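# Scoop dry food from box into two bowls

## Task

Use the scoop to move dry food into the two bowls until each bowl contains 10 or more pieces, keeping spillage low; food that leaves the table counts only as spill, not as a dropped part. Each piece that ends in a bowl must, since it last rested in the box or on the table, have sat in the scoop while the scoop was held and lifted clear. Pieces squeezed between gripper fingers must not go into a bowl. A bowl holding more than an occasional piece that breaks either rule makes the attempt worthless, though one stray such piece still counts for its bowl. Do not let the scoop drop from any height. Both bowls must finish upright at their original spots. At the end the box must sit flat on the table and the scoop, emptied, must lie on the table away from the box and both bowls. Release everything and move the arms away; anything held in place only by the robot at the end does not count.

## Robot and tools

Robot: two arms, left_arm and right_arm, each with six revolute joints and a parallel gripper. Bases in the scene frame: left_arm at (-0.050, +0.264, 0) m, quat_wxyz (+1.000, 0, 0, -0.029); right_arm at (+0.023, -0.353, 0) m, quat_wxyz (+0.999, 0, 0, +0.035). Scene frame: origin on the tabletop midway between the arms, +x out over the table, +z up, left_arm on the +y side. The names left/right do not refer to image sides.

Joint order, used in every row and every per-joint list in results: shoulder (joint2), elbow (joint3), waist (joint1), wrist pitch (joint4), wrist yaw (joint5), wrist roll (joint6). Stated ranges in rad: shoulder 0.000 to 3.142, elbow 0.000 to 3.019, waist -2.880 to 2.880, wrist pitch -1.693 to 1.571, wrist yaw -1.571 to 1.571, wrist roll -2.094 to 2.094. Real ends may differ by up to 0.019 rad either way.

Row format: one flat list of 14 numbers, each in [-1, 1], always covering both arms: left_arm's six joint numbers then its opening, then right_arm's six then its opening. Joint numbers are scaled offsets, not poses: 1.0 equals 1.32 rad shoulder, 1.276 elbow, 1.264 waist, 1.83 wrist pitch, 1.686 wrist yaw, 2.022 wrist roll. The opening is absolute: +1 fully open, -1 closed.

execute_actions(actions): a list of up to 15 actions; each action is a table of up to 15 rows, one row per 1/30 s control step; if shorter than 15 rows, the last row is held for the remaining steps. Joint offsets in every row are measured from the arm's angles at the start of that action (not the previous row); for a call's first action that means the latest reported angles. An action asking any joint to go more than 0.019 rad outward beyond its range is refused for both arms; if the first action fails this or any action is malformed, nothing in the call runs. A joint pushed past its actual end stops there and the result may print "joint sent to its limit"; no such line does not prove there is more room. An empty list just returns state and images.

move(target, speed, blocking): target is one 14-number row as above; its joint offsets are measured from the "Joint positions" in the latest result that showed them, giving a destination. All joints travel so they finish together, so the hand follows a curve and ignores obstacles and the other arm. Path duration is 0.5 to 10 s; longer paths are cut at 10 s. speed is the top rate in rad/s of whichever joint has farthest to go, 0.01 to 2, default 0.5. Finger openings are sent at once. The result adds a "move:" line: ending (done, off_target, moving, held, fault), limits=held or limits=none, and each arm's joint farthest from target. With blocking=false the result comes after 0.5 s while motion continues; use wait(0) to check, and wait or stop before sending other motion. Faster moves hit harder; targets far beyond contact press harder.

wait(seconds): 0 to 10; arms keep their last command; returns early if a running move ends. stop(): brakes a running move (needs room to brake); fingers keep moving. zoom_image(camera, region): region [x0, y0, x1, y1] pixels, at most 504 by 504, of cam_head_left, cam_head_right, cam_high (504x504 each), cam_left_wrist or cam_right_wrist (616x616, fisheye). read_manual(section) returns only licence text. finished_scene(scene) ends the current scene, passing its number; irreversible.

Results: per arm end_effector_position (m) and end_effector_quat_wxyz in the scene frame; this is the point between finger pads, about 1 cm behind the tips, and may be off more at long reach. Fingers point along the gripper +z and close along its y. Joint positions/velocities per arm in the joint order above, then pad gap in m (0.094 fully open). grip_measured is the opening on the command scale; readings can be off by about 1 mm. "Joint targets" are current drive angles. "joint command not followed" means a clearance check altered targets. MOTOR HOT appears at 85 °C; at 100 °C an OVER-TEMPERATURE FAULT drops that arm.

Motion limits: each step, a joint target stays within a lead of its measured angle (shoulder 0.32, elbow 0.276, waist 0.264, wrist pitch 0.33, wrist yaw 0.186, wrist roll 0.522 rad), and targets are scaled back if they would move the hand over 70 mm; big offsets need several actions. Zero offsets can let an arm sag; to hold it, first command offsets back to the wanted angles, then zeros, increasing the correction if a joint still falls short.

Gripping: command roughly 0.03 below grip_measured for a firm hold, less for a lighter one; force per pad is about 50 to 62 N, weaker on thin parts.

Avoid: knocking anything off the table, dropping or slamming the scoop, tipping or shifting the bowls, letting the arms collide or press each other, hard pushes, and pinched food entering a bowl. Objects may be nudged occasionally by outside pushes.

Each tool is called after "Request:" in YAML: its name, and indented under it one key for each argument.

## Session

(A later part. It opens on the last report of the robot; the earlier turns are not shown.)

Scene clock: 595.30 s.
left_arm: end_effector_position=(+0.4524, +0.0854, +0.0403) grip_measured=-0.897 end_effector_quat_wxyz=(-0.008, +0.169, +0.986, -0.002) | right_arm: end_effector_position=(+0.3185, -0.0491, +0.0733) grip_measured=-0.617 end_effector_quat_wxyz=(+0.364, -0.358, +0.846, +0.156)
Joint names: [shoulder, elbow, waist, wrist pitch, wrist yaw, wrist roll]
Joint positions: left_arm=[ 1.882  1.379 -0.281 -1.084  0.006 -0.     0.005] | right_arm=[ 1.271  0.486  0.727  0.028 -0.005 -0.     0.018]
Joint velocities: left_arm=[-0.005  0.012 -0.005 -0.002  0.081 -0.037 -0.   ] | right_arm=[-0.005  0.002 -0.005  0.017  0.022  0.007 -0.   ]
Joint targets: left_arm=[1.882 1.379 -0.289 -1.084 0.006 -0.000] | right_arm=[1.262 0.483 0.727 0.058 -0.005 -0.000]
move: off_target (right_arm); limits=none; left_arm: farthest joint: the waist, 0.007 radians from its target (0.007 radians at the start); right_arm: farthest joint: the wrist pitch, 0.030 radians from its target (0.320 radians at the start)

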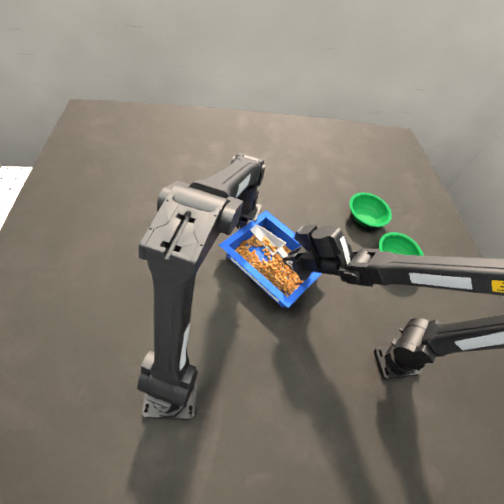

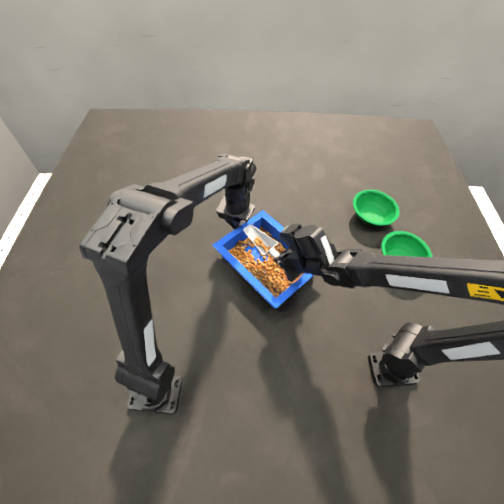

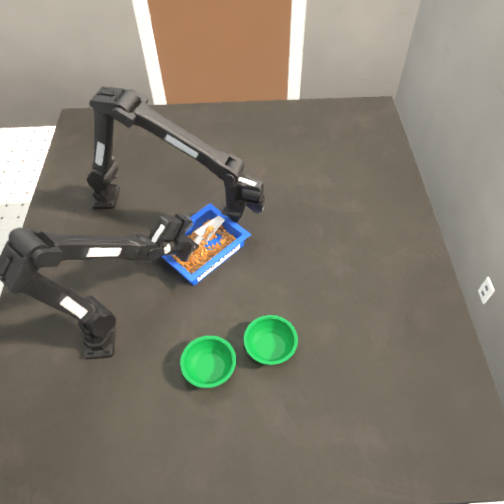

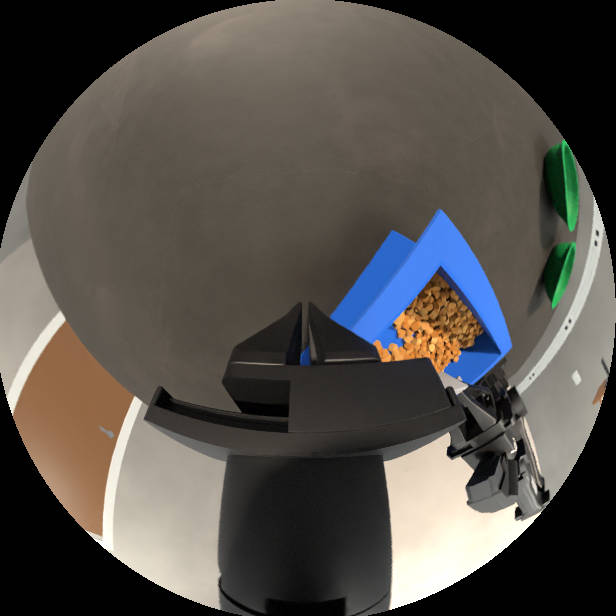

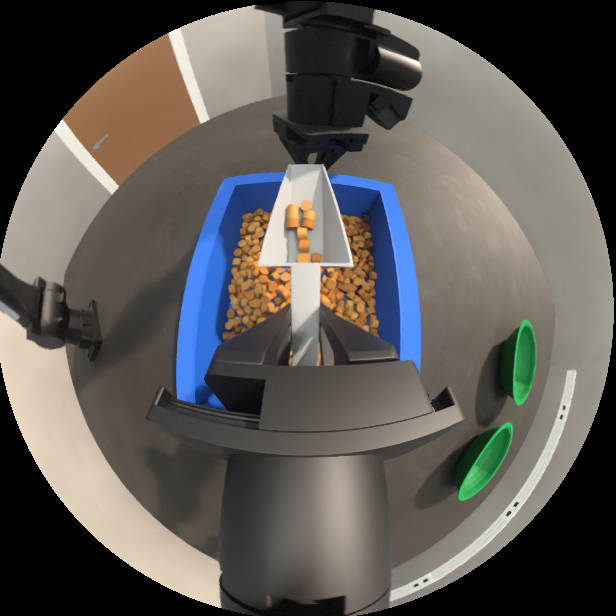

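Request:
move:
  target: [0,0,-0.006,0,0,0,-0.9,0.0856,0.2414,0,-0.390,0,0,-0.65]
  speed: 0.25

Request:
zoom_image:
  camera: "cam_right_wrist"
  region: [180, 70, 430, 300]

Scene clock: 638.27 s.
left_arm: end_effector_position=(+0.4524, +0.0854, +0.0403) grip_measured=-0.897 end_effector_quat_wxyz=(-0.008, +0.169, +0.986, -0.002) | right_arm: end_effector_position=(+0.2969, -0.0712, +0.0576) grip_measured=-0.617 end_effector_quat_wxyz=(+0.130, -0.385, +0.912, +0.057)
Joint names: [shoulder, elbow, waist, wrist pitch, wrist yaw, wrist roll]
Joint positions: left_arm=[ 1.882  1.379 -0.281 -1.084  0.006 -0.     0.005] | right_arm=[ 1.369  0.751  0.727 -0.668 -0.005 -0.     0.018]
Joint velocities: left_arm=[-0.015  0.007 -0.015 -0.002 -0.007  0.037  0.001] | right_arm=[-0.005  0.007 -0.015 -0.002 -0.022  0.007  0.   ]
Joint targets: left_arm=[1.882 1.379 -0.289 -1.084 0.006 -0.000] | right_arm=[1.384 0.794 0.727 -0.686 -0.005 -0.000]
move: off_target (right_arm); limits=none; left_arm: farthest joint: the waist, 0.007 radians from its target (0.007 radians at the start); right_arm: farthest joint: the elbow, 0.043 radians from its target (0.308 radians at the start)

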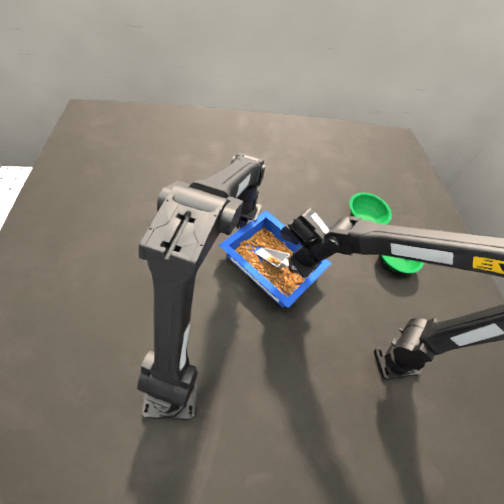

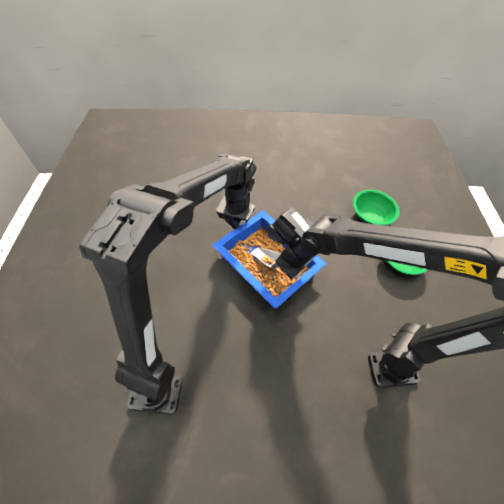

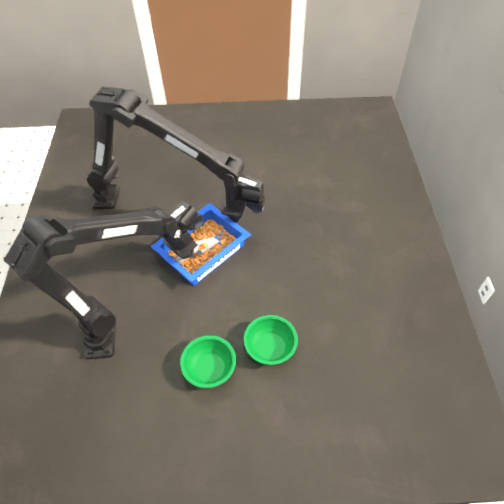

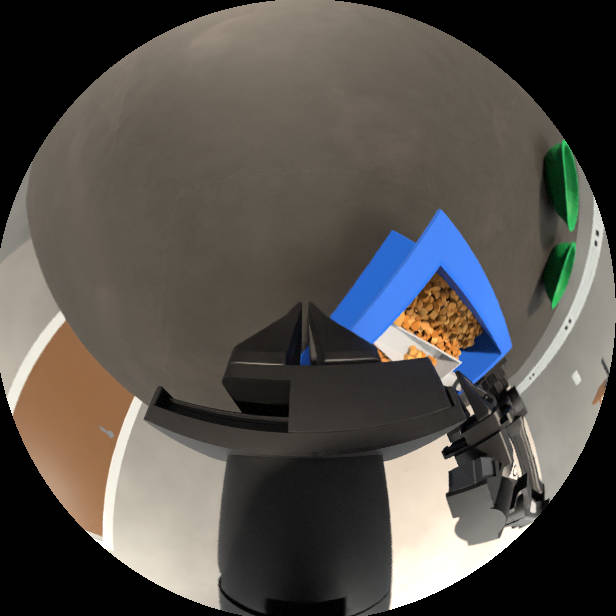

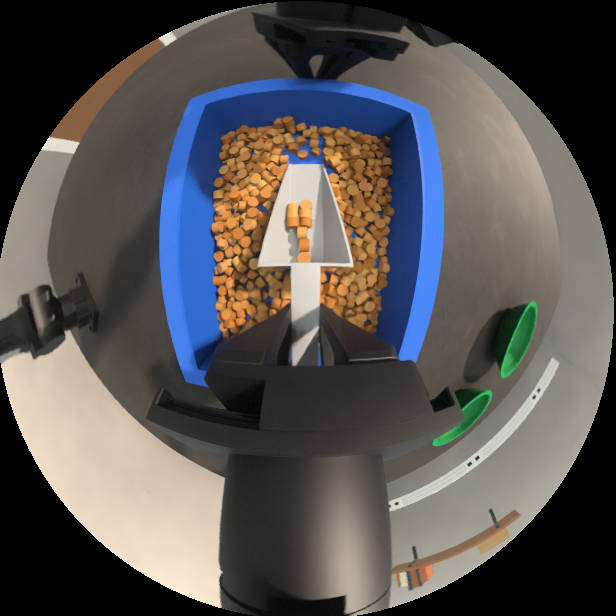

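Region (180, 70, 430, 300) of cam_right_wrist's 616x616 image, scaled by 2.016, with more detail than that image has; it fills the top 464 rows of this view, and the rest is white.

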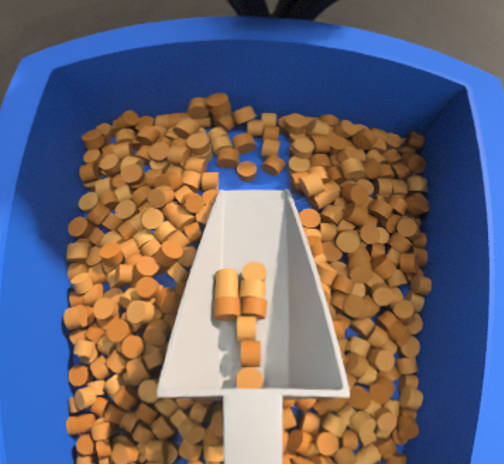

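Request:
execute_actions:
  actions:
    - [[0,0,-0.006,0,0,0,-0.9,0.0140,0.0351,0,-0.005,0,0,-0.65],[0,0,-0.006,0,0,0,-0.9,0.0154,0.0365,0,-0.005,0,0,-0.65],[0,0,-0.006,0,0,0,-0.9,0.0168,0.0379,0,-0.005,0,0,-0.65],[0,0,-0.006,0,0,0,-0.9,0.0181,0.0393,0,-0.005,0,0,-0.65],[0,0,-0.006,0,0,0,-0.9,0.0195,0.0408,0,-0.005,0,0,-0.65],[0,0,-0.006,0,0,0,-0.9,0.0208,0.0422,0,-0.005,0,0,-0.65],[0,0,-0.006,0,0,0,-0.9,0.0222,0.0436,0,-0.005,0,0,-0.65],[0,0,-0.006,0,0,0,-0.9,0.0236,0.0450,0,-0.005,0,0,-0.65],[0,0,-0.006,0,0,0,-0.9,0.0249,0.0464,0,-0.005,0,0,-0.65],[0,0,-0.006,0,0,0,-0.9,0.0263,0.0478,0,-0.005,0,0,-0.65],[0,0,-0.006,0,0,0,-0.9,0.0277,0.0492,0,-0.005,0,0,-0.65],[0,0,-0.006,0,0,0,-0.9,0.0290,0.0506,0,-0.005,0,0,-0.65],[0,0,-0.006,0,0,0,-0.9,0.0304,0.0520,0,-0.005,0,0,-0.65],[0,0,-0.006,0,0,0,-0.9,0.0318,0.0535,0,-0.005,0,0,-0.65],[0,0,-0.006,0,0,0,-0.9,0.0331,0.0549,0,-0.005,0,0,-0.65]]
    - [[0,0,-0.006,0,0,0,-0.9,0.0150,0.0371,0,-0.005,0,0,-0.65],[0,0,-0.006,0,0,0,-0.9,0.0164,0.0385,0,-0.005,0,0,-0.65],[0,0,-0.006,0,0,0,-0.9,0.0178,0.0399,0,-0.005,0,0,-0.65],[0,0,-0.006,0,0,0,-0.9,0.0191,0.0413,0,-0.005,0,0,-0.65],[0,0,-0.006,0,0,0,-0.9,0.0205,0.0428,0,-0.005,0,0,-0.65],[0,0,-0.006,0,0,0,-0.9,0.0218,0.0442,0,-0.005,0,0,-0.65],[0,0,-0.006,0,0,0,-0.9,0.0232,0.0456,0,-0.005,0,0,-0.65],[0,0,-0.006,0,0,0,-0.9,0.0246,0.0470,0,-0.005,0,0,-0.65],[0,0,-0.006,0,0,0,-0.9,0.0259,0.0484,0,-0.005,0,0,-0.65],[0,0,-0.006,0,0,0,-0.9,0.0273,0.0498,0,-0.005,0,0,-0.65],[0,0,-0.006,0,0,0,-0.9,0.0287,0.0512,0,-0.005,0,0,-0.65],[0,0,-0.006,0,0,0,-0.9,0.0300,0.0526,0,-0.005,0,0,-0.65],[0,0,-0.006,0,0,0,-0.9,0.0314,0.0540,0,-0.005,0,0,-0.65],[0,0,-0.006,0,0,0,-0.9,0.0328,0.0555,0,-0.005,0,0,-0.65],[0,0,-0.006,0,0,0,-0.9,0.0341,0.0569,0,-0.005,0,0,-0.65]]

Request:
zoom_image:
  camera: "cam_right_wrist"
  region: [180, 70, 430, 300]

Scene clock: 659.27 s.
left_arm: end_effector_position=(+0.4524, +0.0854, +0.0403) grip_measured=-0.897 end_effector_quat_wxyz=(-0.008, +0.169, +0.986, -0.002) | right_arm: end_effector_position=(+0.3092, -0.0586, +0.0560) grip_measured=-0.617 end_effector_quat_wxyz=(+0.128, -0.385, +0.912, +0.056)
Joint names: [shoulder, elbow, waist, wrist pitch, wrist yaw, wrist roll]
Joint positions: left_arm=[ 1.882  1.379 -0.281 -1.084  0.006 -0.     0.005] | right_arm=[ 1.42   0.797  0.727 -0.668 -0.005 -0.     0.018]
Joint velocities: left_arm=[-0.005 -0.012 -0.005 -0.002 -0.007 -0.066 -0.001] | right_arm=[ 0.044  0.066 -0.005  0.022  0.022  0.007 -0.001]
Joint targets: left_arm=[1.882 1.379 -0.289 -1.084 0.006 -0.000] | right_arm=[1.439 0.846 0.727 -0.677 -0.005 -0.000]

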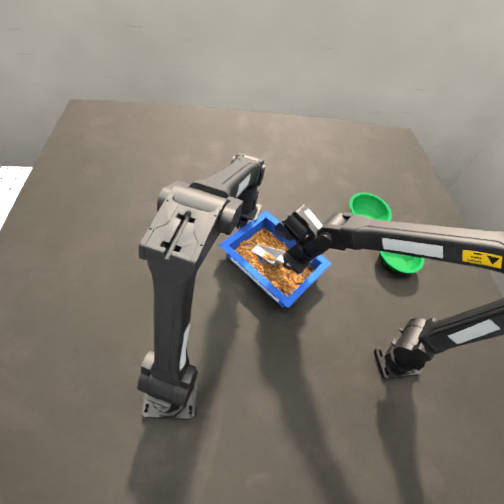

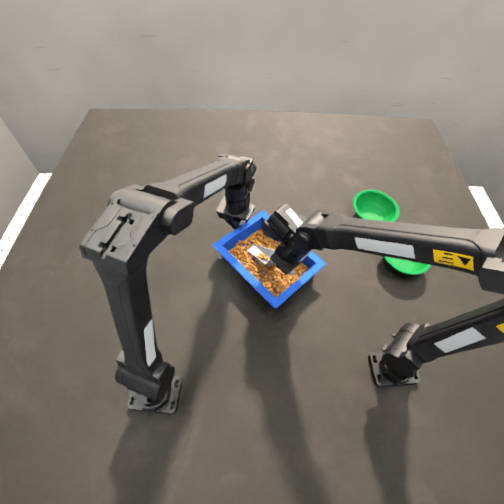

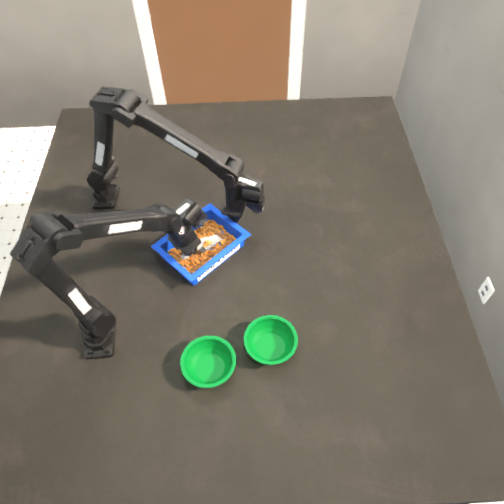

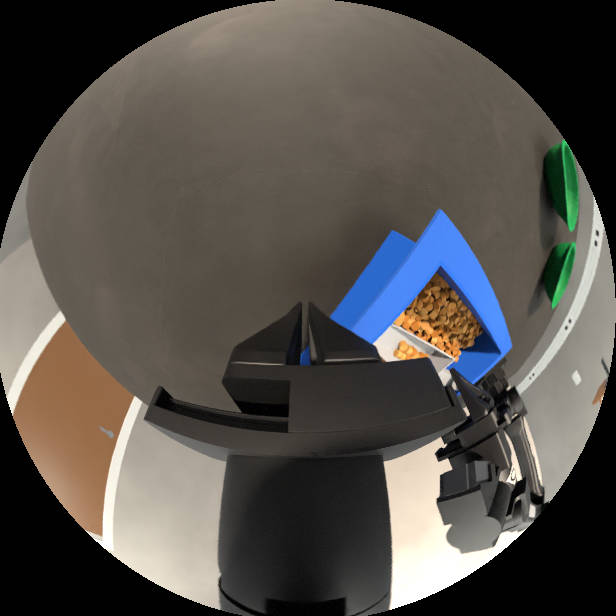

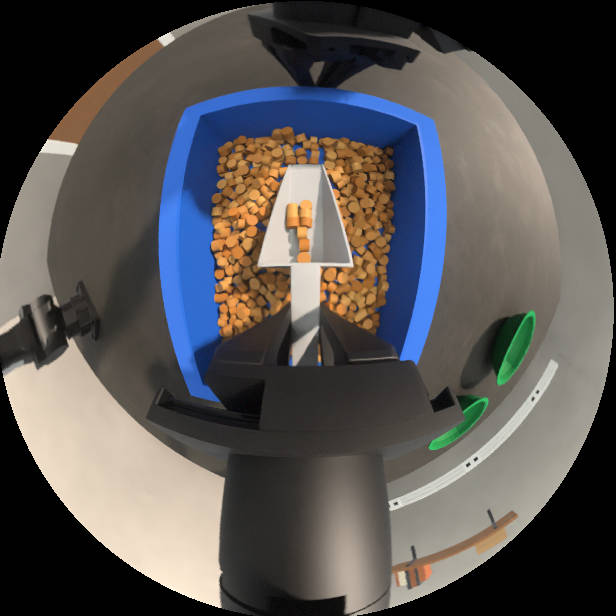

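Region (180, 70, 430, 300) of cam_right_wrist's 616x616 image, scaled by 2.016, with more detail than that image has; it fills the top 464 rows of this view, and the rest is white.

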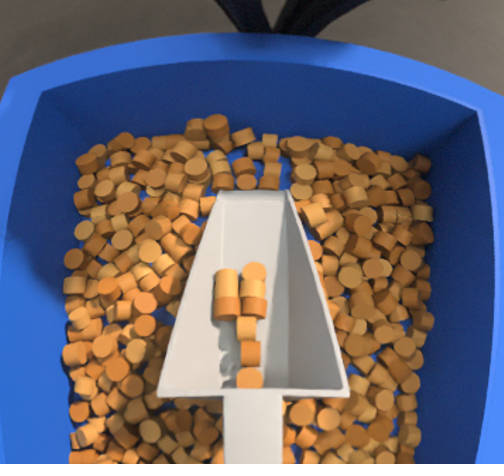

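Request:
execute_actions:
  actions:
    - [[0,0,-0.006,0,0,0,-0.9,0.0157,0.0399,0,-0.005,0,0,-0.65],[0,0,-0.006,0,0,0,-0.9,0.0170,0.0413,0,-0.005,0,0,-0.65],[0,0,-0.006,0,0,0,-0.9,0.0183,0.0428,0,-0.005,0,0,-0.65],[0,0,-0.006,0,0,0,-0.9,0.0197,0.0443,0,-0.005,0,0,-0.65],[0,0,-0.006,0,0,0,-0.9,0.0210,0.0457,0,-0.005,0,0,-0.65],[0,0,-0.006,0,0,0,-0.9,0.0223,0.0472,0,-0.005,0,0,-0.65],[0,0,-0.006,0,0,0,-0.9,0.0236,0.0486,0,-0.005,0,0,-0.65],[0,0,-0.006,0,0,0,-0.9,0.0249,0.0501,0,-0.005,0,0,-0.65],[0,0,-0.006,0,0,0,-0.9,0.0262,0.0516,0,-0.005,0,0,-0.65],[0,0,-0.006,0,0,0,-0.9,0.0275,0.0530,0,-0.005,0,0,-0.65],[0,0,-0.006,0,0,0,-0.9,0.0288,0.0545,0,-0.005,0,0,-0.65],[0,0,-0.006,0,0,0,-0.9,0.0302,0.0560,0,-0.005,0,0,-0.65],[0,0,-0.006,0,0,0,-0.9,0.0315,0.0574,0,-0.005,0,0,-0.65],[0,0,-0.006,0,0,0,-0.9,0.0328,0.0589,0,-0.005,0,0,-0.65],[0,0,-0.006,0,0,0,-0.9,0.0341,0.0603,0,-0.005,0,0,-0.65]]
    - [[0,0,-0.006,0,0,0,-0.9,0.0147,0.0399,0,-0.005,0,0,-0.65],[0,0,-0.006,0,0,0,-0.9,0.0160,0.0413,0,-0.005,0,0,-0.65],[0,0,-0.006,0,0,0,-0.9,0.0173,0.0428,0,-0.005,0,0,-0.65],[0,0,-0.006,0,0,0,-0.9,0.0187,0.0443,0,-0.005,0,0,-0.65],[0,0,-0.006,0,0,0,-0.9,0.0200,0.0457,0,-0.005,0,0,-0.65],[0,0,-0.006,0,0,0,-0.9,0.0213,0.0472,0,-0.005,0,0,-0.65],[0,0,-0.006,0,0,0,-0.9,0.0226,0.0486,0,-0.005,0,0,-0.65],[0,0,-0.006,0,0,0,-0.9,0.0239,0.0501,0,-0.005,0,0,-0.65],[0,0,-0.006,0,0,0,-0.9,0.0252,0.0516,0,-0.005,0,0,-0.65],[0,0,-0.006,0,0,0,-0.9,0.0265,0.0530,0,-0.005,0,0,-0.65],[0,0,-0.006,0,0,0,-0.9,0.0278,0.0545,0,-0.005,0,0,-0.65],[0,0,-0.006,0,0,0,-0.9,0.0292,0.0560,0,-0.005,0,0,-0.65],[0,0,-0.006,0,0,0,-0.9,0.0305,0.0574,0,-0.005,0,0,-0.65],[0,0,-0.006,0,0,0,-0.9,0.0318,0.0589,0,-0.005,0,0,-0.65],[0,0,-0.006,0,0,0,-0.9,0.0331,0.0603,0,-0.005,0,0,-0.65]]

Request:
zoom_image:
  camera: "cam_right_wrist"
  region: [180, 70, 430, 300]

Scene clock: 676.73 s.
left_arm: end_effector_position=(+0.4524, +0.0854, +0.0403) grip_measured=-0.897 end_effector_quat_wxyz=(-0.008, +0.169, +0.986, -0.002) | right_arm: end_effector_position=(+0.3223, -0.0453, +0.0544) grip_measured=-0.617 end_effector_quat_wxyz=(+0.127, -0.385, +0.912, +0.056)
Joint names: [shoulder, elbow, waist, wrist pitch, wrist yaw, wrist roll]
Joint positions: left_arm=[ 1.882  1.379 -0.281 -1.084  0.006 -0.     0.005] | right_arm=[ 1.471  0.846  0.727 -0.668 -0.005 -0.     0.018]
Joint velocities: left_arm=[-0.005 -0.017  0.005  0.007  0.037  0.007  0.   ] | right_arm=[ 0.054  0.076 -0.005 -0.012  0.007 -0.007  0.   ]
Joint targets: left_arm=[1.882 1.379 -0.289 -1.084 0.006 -0.000] | right_arm=[1.490 0.901 0.727 -0.677 -0.005 -0.000]

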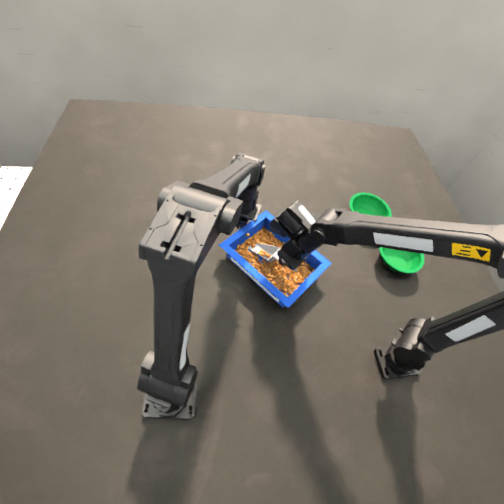

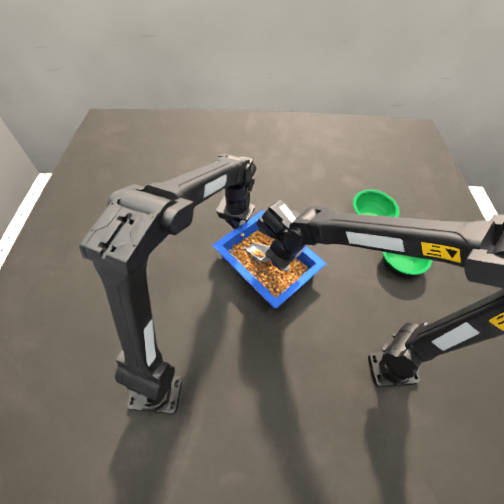

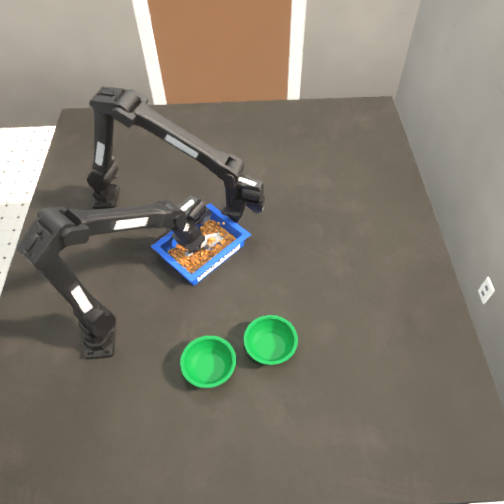

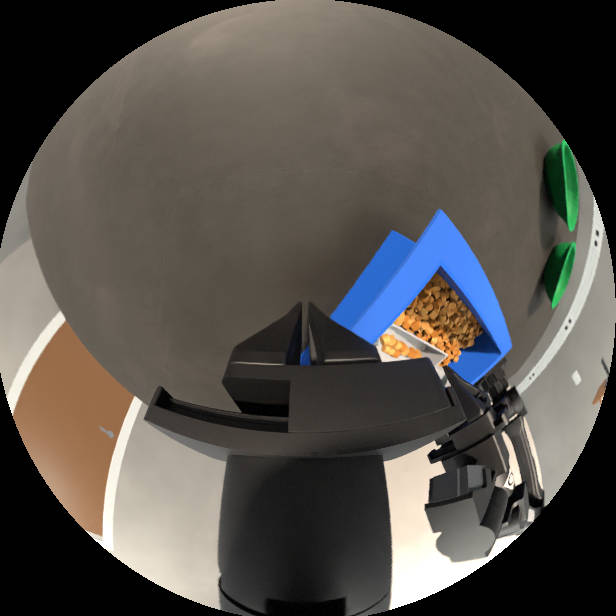

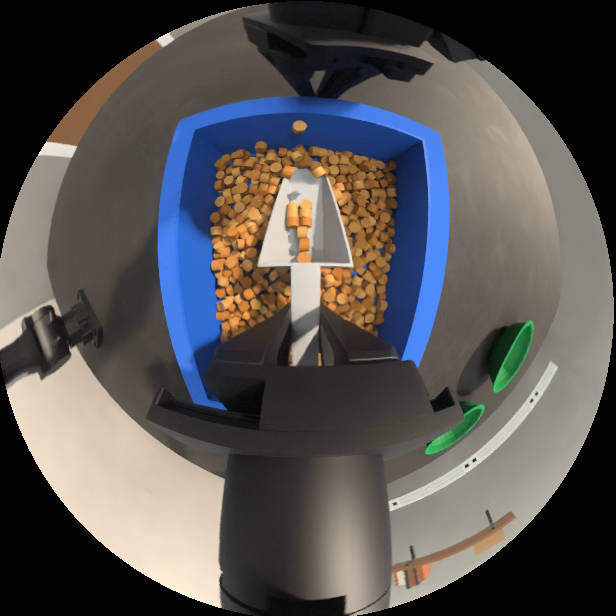

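Region (180, 70, 430, 300) of cam_right_wrist's 616x616 image, scaled by 2.016, with more detail than that image has; it fills the top 464 rows of this view, and the rest is white.

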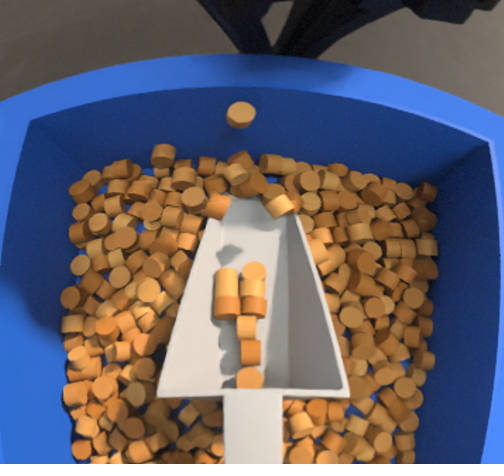

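Request:
execute_actions:
  actions:
    - [[0,0,-0.006,0,0,0,-0.9,0.011,0.036,0,-0.004,0,0,-0.65]]

Request:
zoom_image:
  camera: "cam_right_wrist"
  region: [180, 70, 430, 300]

Scene clock: 679.03 s.
left_arm: end_effector_position=(+0.4524, +0.0854, +0.0403) grip_measured=-0.897 end_effector_quat_wxyz=(-0.008, +0.169, +0.986, -0.002) | right_arm: end_effector_position=(+0.3253, -0.0422, +0.0560) grip_measured=-0.617 end_effector_quat_wxyz=(+0.129, -0.385, +0.912, +0.057)
Joint names: [shoulder, elbow, waist, wrist pitch, wrist yaw, wrist roll]
Joint positions: left_arm=[ 1.882  1.379 -0.281 -1.084  0.006 -0.     0.005] | right_arm=[ 1.476  0.857  0.727 -0.668 -0.005 -0.     0.018]
Joint velocities: left_arm=[-0.005  0.007 -0.005 -0.012  0.037  0.007 -0.   ] | right_arm=[-0.015  0.007 -0.005 -0.007 -0.051  0.007 -0.002]
Joint targets: left_arm=[1.882 1.379 -0.289 -1.084 0.006 -0.000] | right_arm=[1.485 0.892 0.727 -0.675 -0.005 -0.000]

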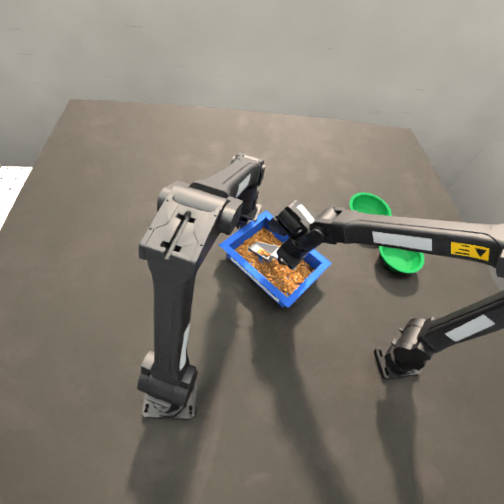

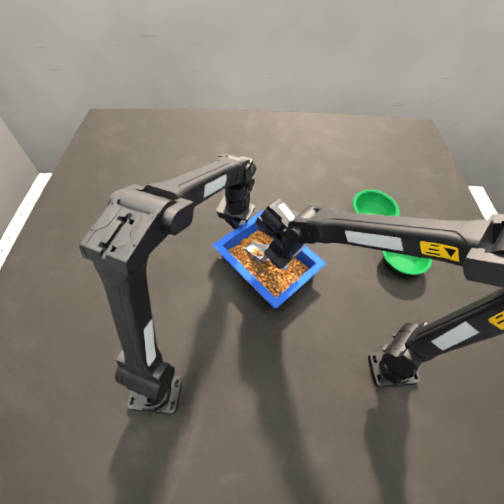

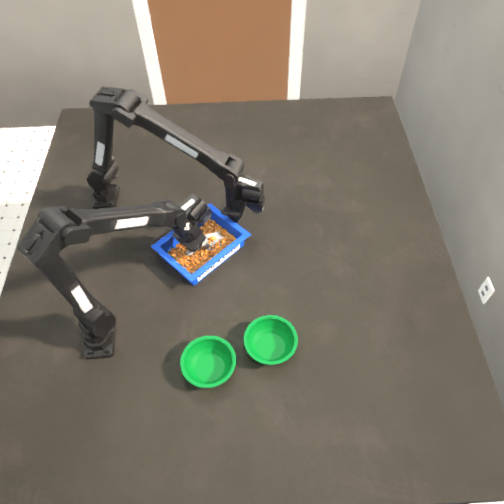

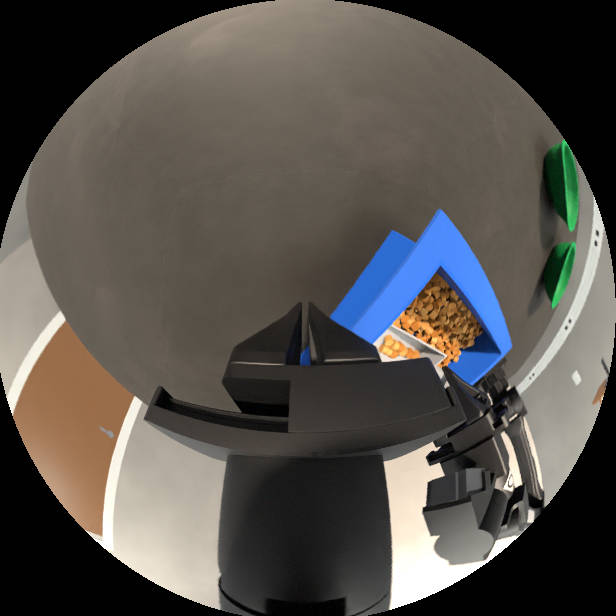

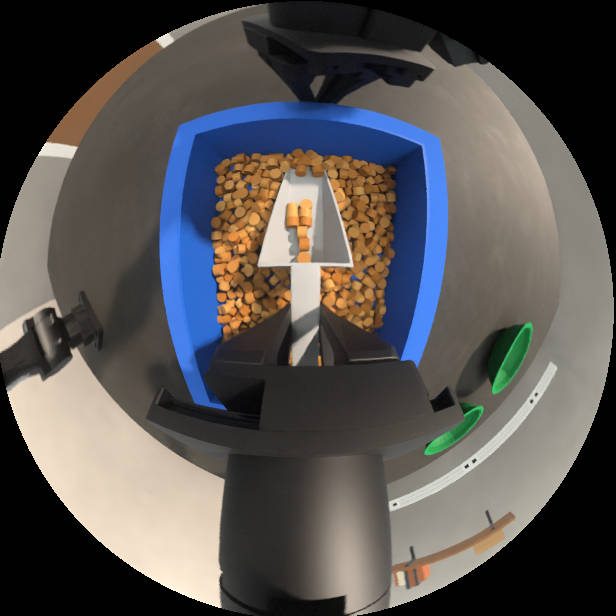

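Region (180, 70, 430, 300) of cam_right_wrist's 616x616 image, scaled by 2.016, with more detail than that image has; it fills the top 464 rows of this view, and the rest is white.

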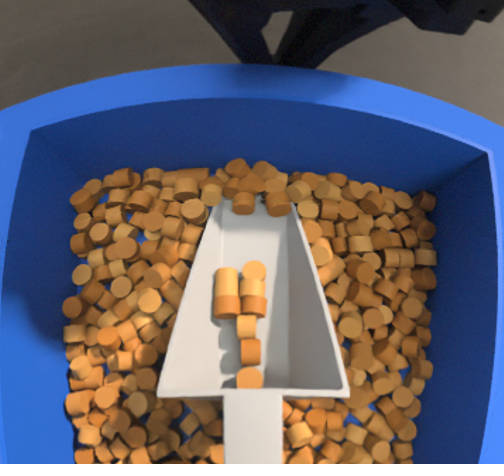

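Request:
execute_actions:
  actions:
    - [[0,0,-0.006,0,0,0,-0.9,0.006,0.02,0,0.006,0,0,-0.65],[0,0,-0.006,0,0,0,-0.9,0.002,0.016,0,0.010,0,0,-0.65],[0,0,-0.006,0,0,0,-0.9,-0.002,0.012,0,0.013,0,0,-0.65],[0,0,-0.006,0,0,0,-0.9,-0.005,0.012,0,0.016,0,0,-0.65],[0,0,-0.006,0,0,0,-0.9,-0.008,0.012,0,0.018,0,0,-0.65],[0,0,-0.006,0,0,0,-0.9,-0.010,0.012,0,0.020,0,0,-0.65],[0,0,-0.006,0,0,0,-0.9,-0.012,0.012,0,0.022,0,0,-0.65],[0,0,-0.006,0,0,0,-0.9,-0.014,0.012,0,0.024,0,0,-0.65],[0,0,-0.006,0,0,0,-0.9,-0.016,0.012,0,0.026,0,0,-0.65],[0,0,-0.006,0,0,0,-0.9,-0.018,0.012,0,0.028,0,0,-0.65],[0,0,-0.006,0,0,0,-0.9,-0.020,0.012,0,0.030,0,0,-0.65],[0,0,-0.006,0,0,0,-0.9,-0.022,0.012,0,0.032,0,0,-0.65],[0,0,-0.006,0,0,0,-0.9,-0.024,0.012,0,0.034,0,0,-0.65],[0,0,-0.006,0,0,0,-0.9,-0.025,0.012,0,0.036,0,0,-0.65],[0,0,-0.006,0,0,0,-0.9,-0.026,0.012,0,0.038,0,0,-0.65]]

Request:
zoom_image:
  camera: "cam_right_wrist"
  region: [180, 70, 430, 300]

Scene clock: 691.23 s.
left_arm: end_effector_position=(+0.4524, +0.0854, +0.0403) grip_measured=-0.897 end_effector_quat_wxyz=(-0.008, +0.169, +0.986, -0.002) | right_arm: end_effector_position=(+0.3321, -0.0352, +0.0674) grip_measured=-0.617 end_effector_quat_wxyz=(+0.155, -0.383, +0.908, +0.068)
Joint names: [shoulder, elbow, waist, wrist pitch, wrist yaw, wrist roll]
Joint positions: left_arm=[ 1.882  1.379 -0.281 -1.084  0.006 -0.     0.005] | right_arm=[ 1.455  0.857  0.727 -0.632 -0.005 -0.     0.018]
Joint velocities: left_arm=[-0.005  0.002 -0.005 -0.002  0.022 -0.022 -0.   ] | right_arm=[-0.093 -0.012 -0.005  0.002 -0.037 -0.007 -0.001]
Joint targets: left_arm=[1.882 1.379 -0.289 -1.084 0.006 -0.000] | right_arm=[1.442 0.872 0.727 -0.598 -0.005 -0.000]

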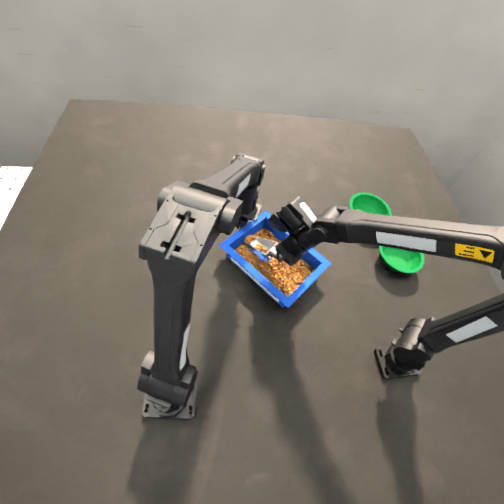

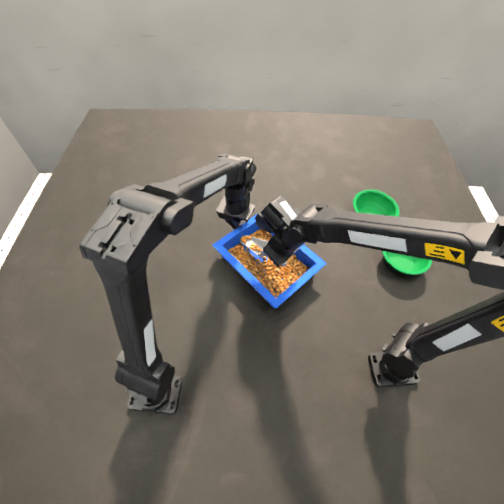

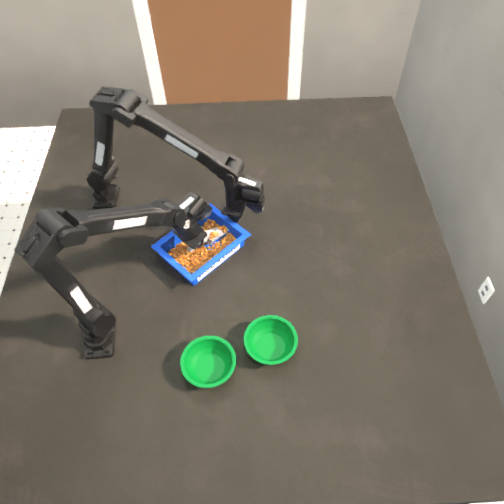

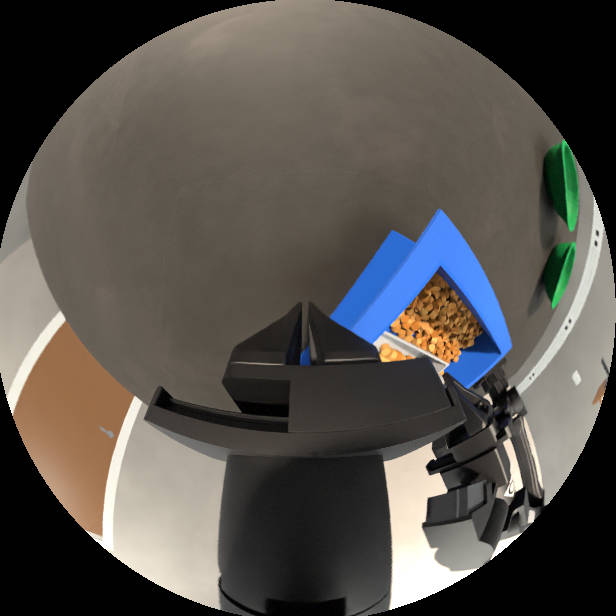

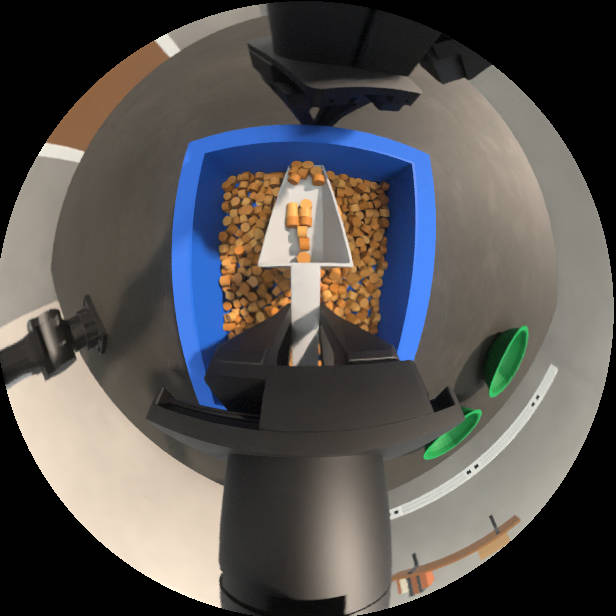

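Region (180, 70, 430, 300) of cam_right_wrist's 616x616 image, scaled by 2.016, with more detail than that image has; it fills the top 464 rows of this view, and the rest is white.

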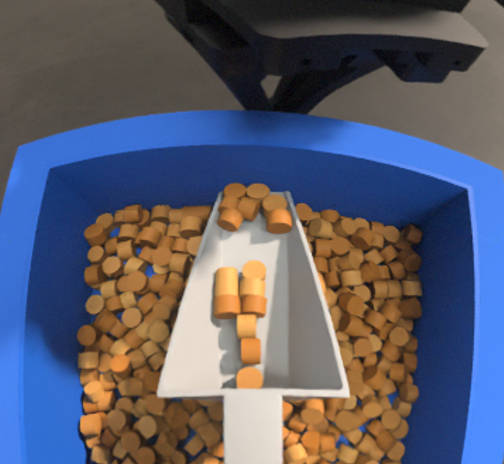

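Request:
move:
  target: [0,0,-0.006,0,0,0,-0.9,-0.1174,-0.1889,0,0.2115,0,0,-0.65]
  speed: 0.2

Request:
zoom_image:
  camera: "cam_right_wrist"
  region: [220, 130, 390, 290]

Scene clock: 699.83 s.
left_arm: end_effector_position=(+0.4524, +0.0855, +0.0403) grip_measured=-0.897 end_effector_quat_wxyz=(-0.008, +0.169, +0.986, -0.001) | right_arm: end_effector_position=(+0.3185, -0.0492, +0.0680) grip_measured=-0.617 end_effector_quat_wxyz=(+0.274, -0.372, +0.879, +0.118)
Joint names: [shoulder, elbow, waist, wrist pitch, wrist yaw, wrist roll]
Joint positions: left_arm=[ 1.882  1.379 -0.281 -1.084  0.006 -0.     0.005] | right_arm=[ 1.309  0.617  0.727 -0.273 -0.005 -0.     0.018]
Joint velocities: left_arm=[-0.015  0.002 -0.005 -0.027 -0.007 -0.051 -0.002] | right_arm=[-0.005  0.027 -0.005 -0.032  0.007 -0.022  0.   ]
Joint targets: left_arm=[1.882 1.379 -0.289 -1.084 0.006 -0.000] | right_arm=[1.300 0.615 0.727 -0.245 -0.005 -0.000]
move: off_target (right_arm); limits=none; left_arm: farthest joint: the waist, 0.007 radians from its target (0.007 radians at the start); right_arm: farthest joint: the wrist pitch, 0.028 radians from its target (0.387 radians at the start)

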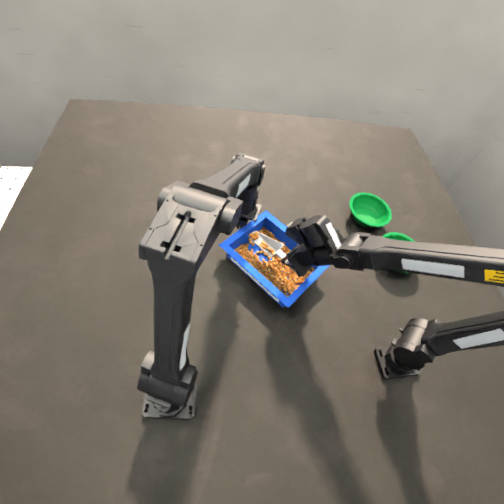

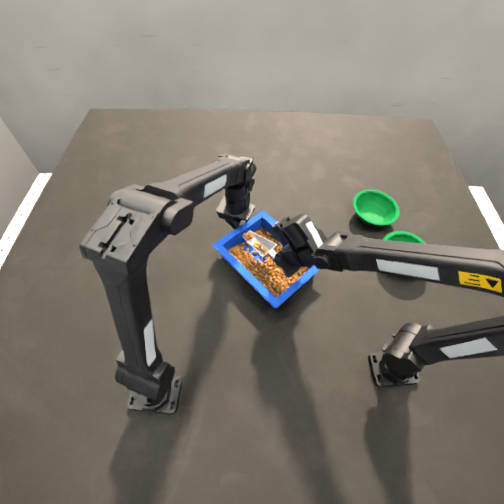

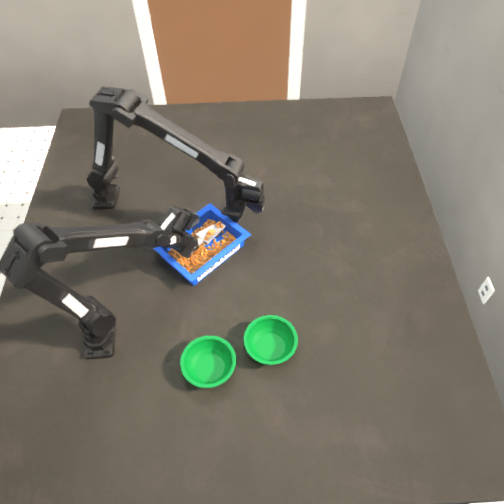

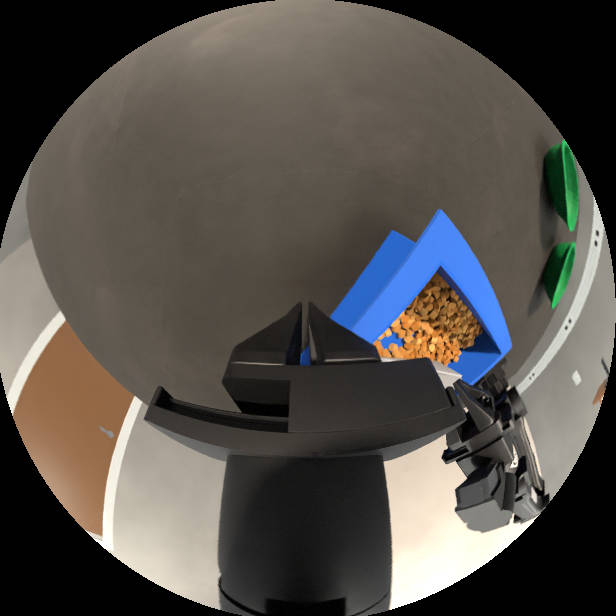

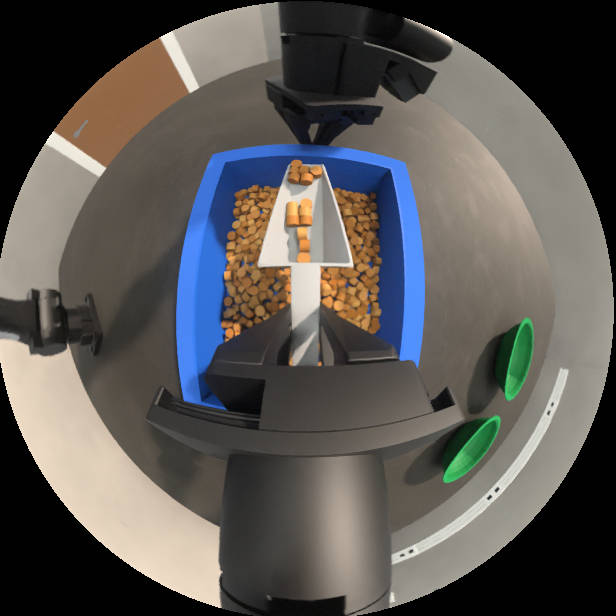

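Region (220, 130, 390, 290) of cam_right_wrist's 616x616 image, scaled by 2.965, with more detail than that image has; it fills the top 474 rows of this view, and the rest is white.

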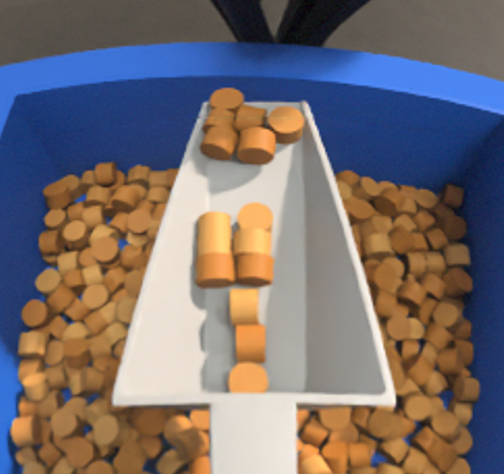

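Request:
move:
  target: [0,0,-0.006,0,0,0,-0.9,-0.2,-0.1466,0,0.1115,0,0,-0.65]
  speed: 0.3

Request:
zoom_image:
  camera: "cam_right_wrist"
  region: [220, 130, 390, 290]

Scene clock: 709.00 s.
left_arm: end_effector_position=(+0.4524, +0.0855, +0.0403) grip_measured=-0.897 end_effector_quat_wxyz=(-0.008, +0.169, +0.986, -0.001) | right_arm: end_effector_position=(+0.2940, -0.0743, +0.1100) grip_measured=-0.617 end_effector_quat_wxyz=(+0.381, -0.355, +0.838, +0.163)
Joint names: [shoulder, elbow, waist, wrist pitch, wrist yaw, wrist roll]
Joint positions: left_arm=[ 1.882  1.379 -0.281 -1.084  0.006 -0.     0.005] | right_arm=[ 1.048  0.431  0.727 -0.1   -0.005 -0.     0.018]
Joint velocities: left_arm=[-0.015 -0.017  0.005 -0.012  0.007 -0.037 -0.001] | right_arm=[ 0.005 -0.022 -0.015 -0.007  0.066 -0.022  0.001]
Joint targets: left_arm=[1.882 1.379 -0.289 -1.084 0.006 -0.000] | right_arm=[1.045 0.430 0.727 -0.069 -0.005 -0.000]
move: off_target (right_arm); limits=none; left_arm: farthest joint: the waist, 0.007 radians from its target (0.007 radians at the start); right_arm: farthest joint: the wrist pitch, 0.031 radians from its target (0.204 radians at the start)

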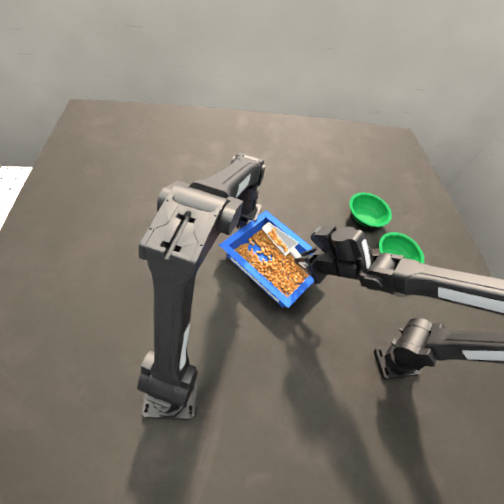

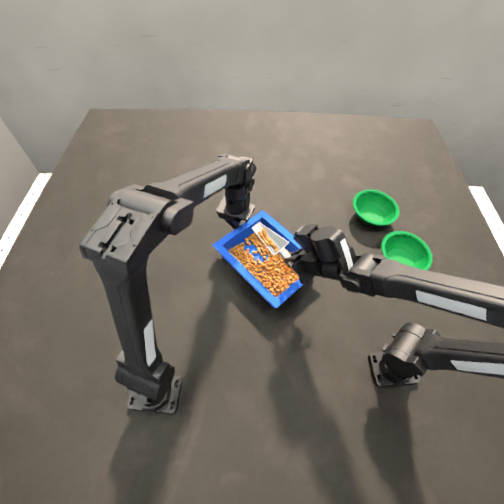

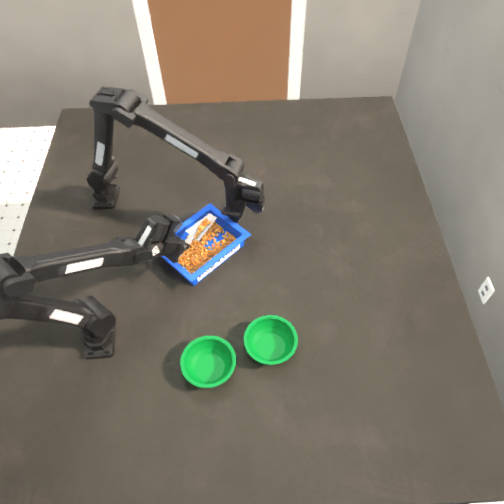

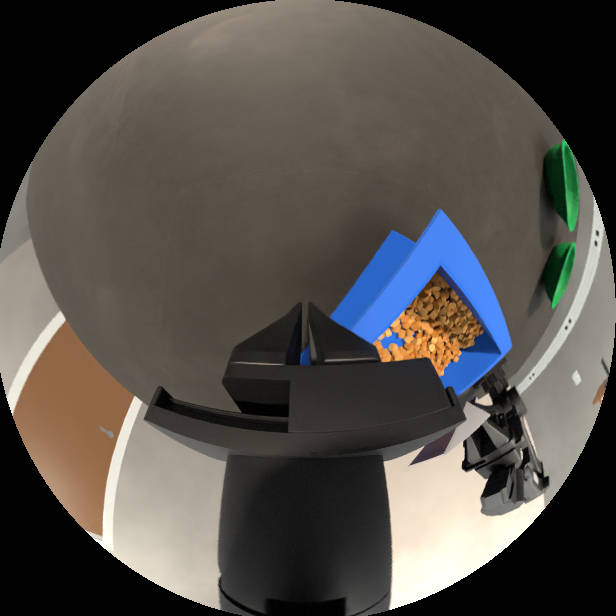

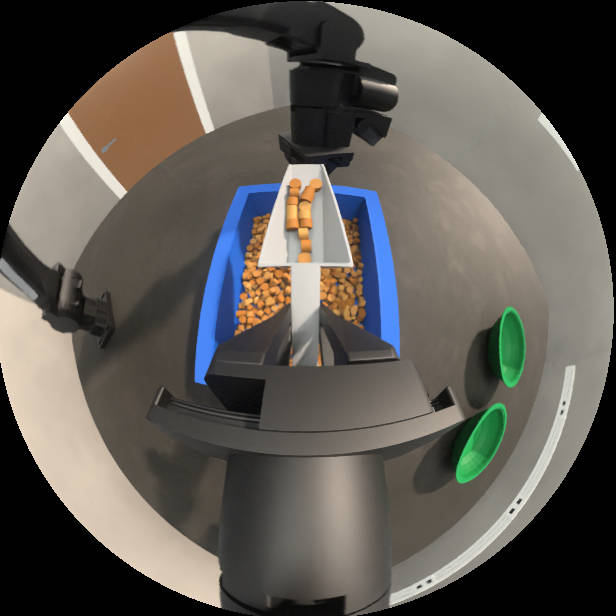

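Region (220, 130, 390, 290) of cam_right_wrist's 616x616 image, scaled by 2.965, with more detail than that image has; it fills the top 474 rows of this view, and the rest is white.

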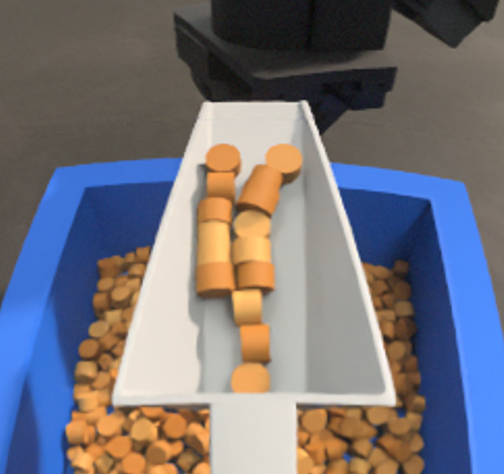

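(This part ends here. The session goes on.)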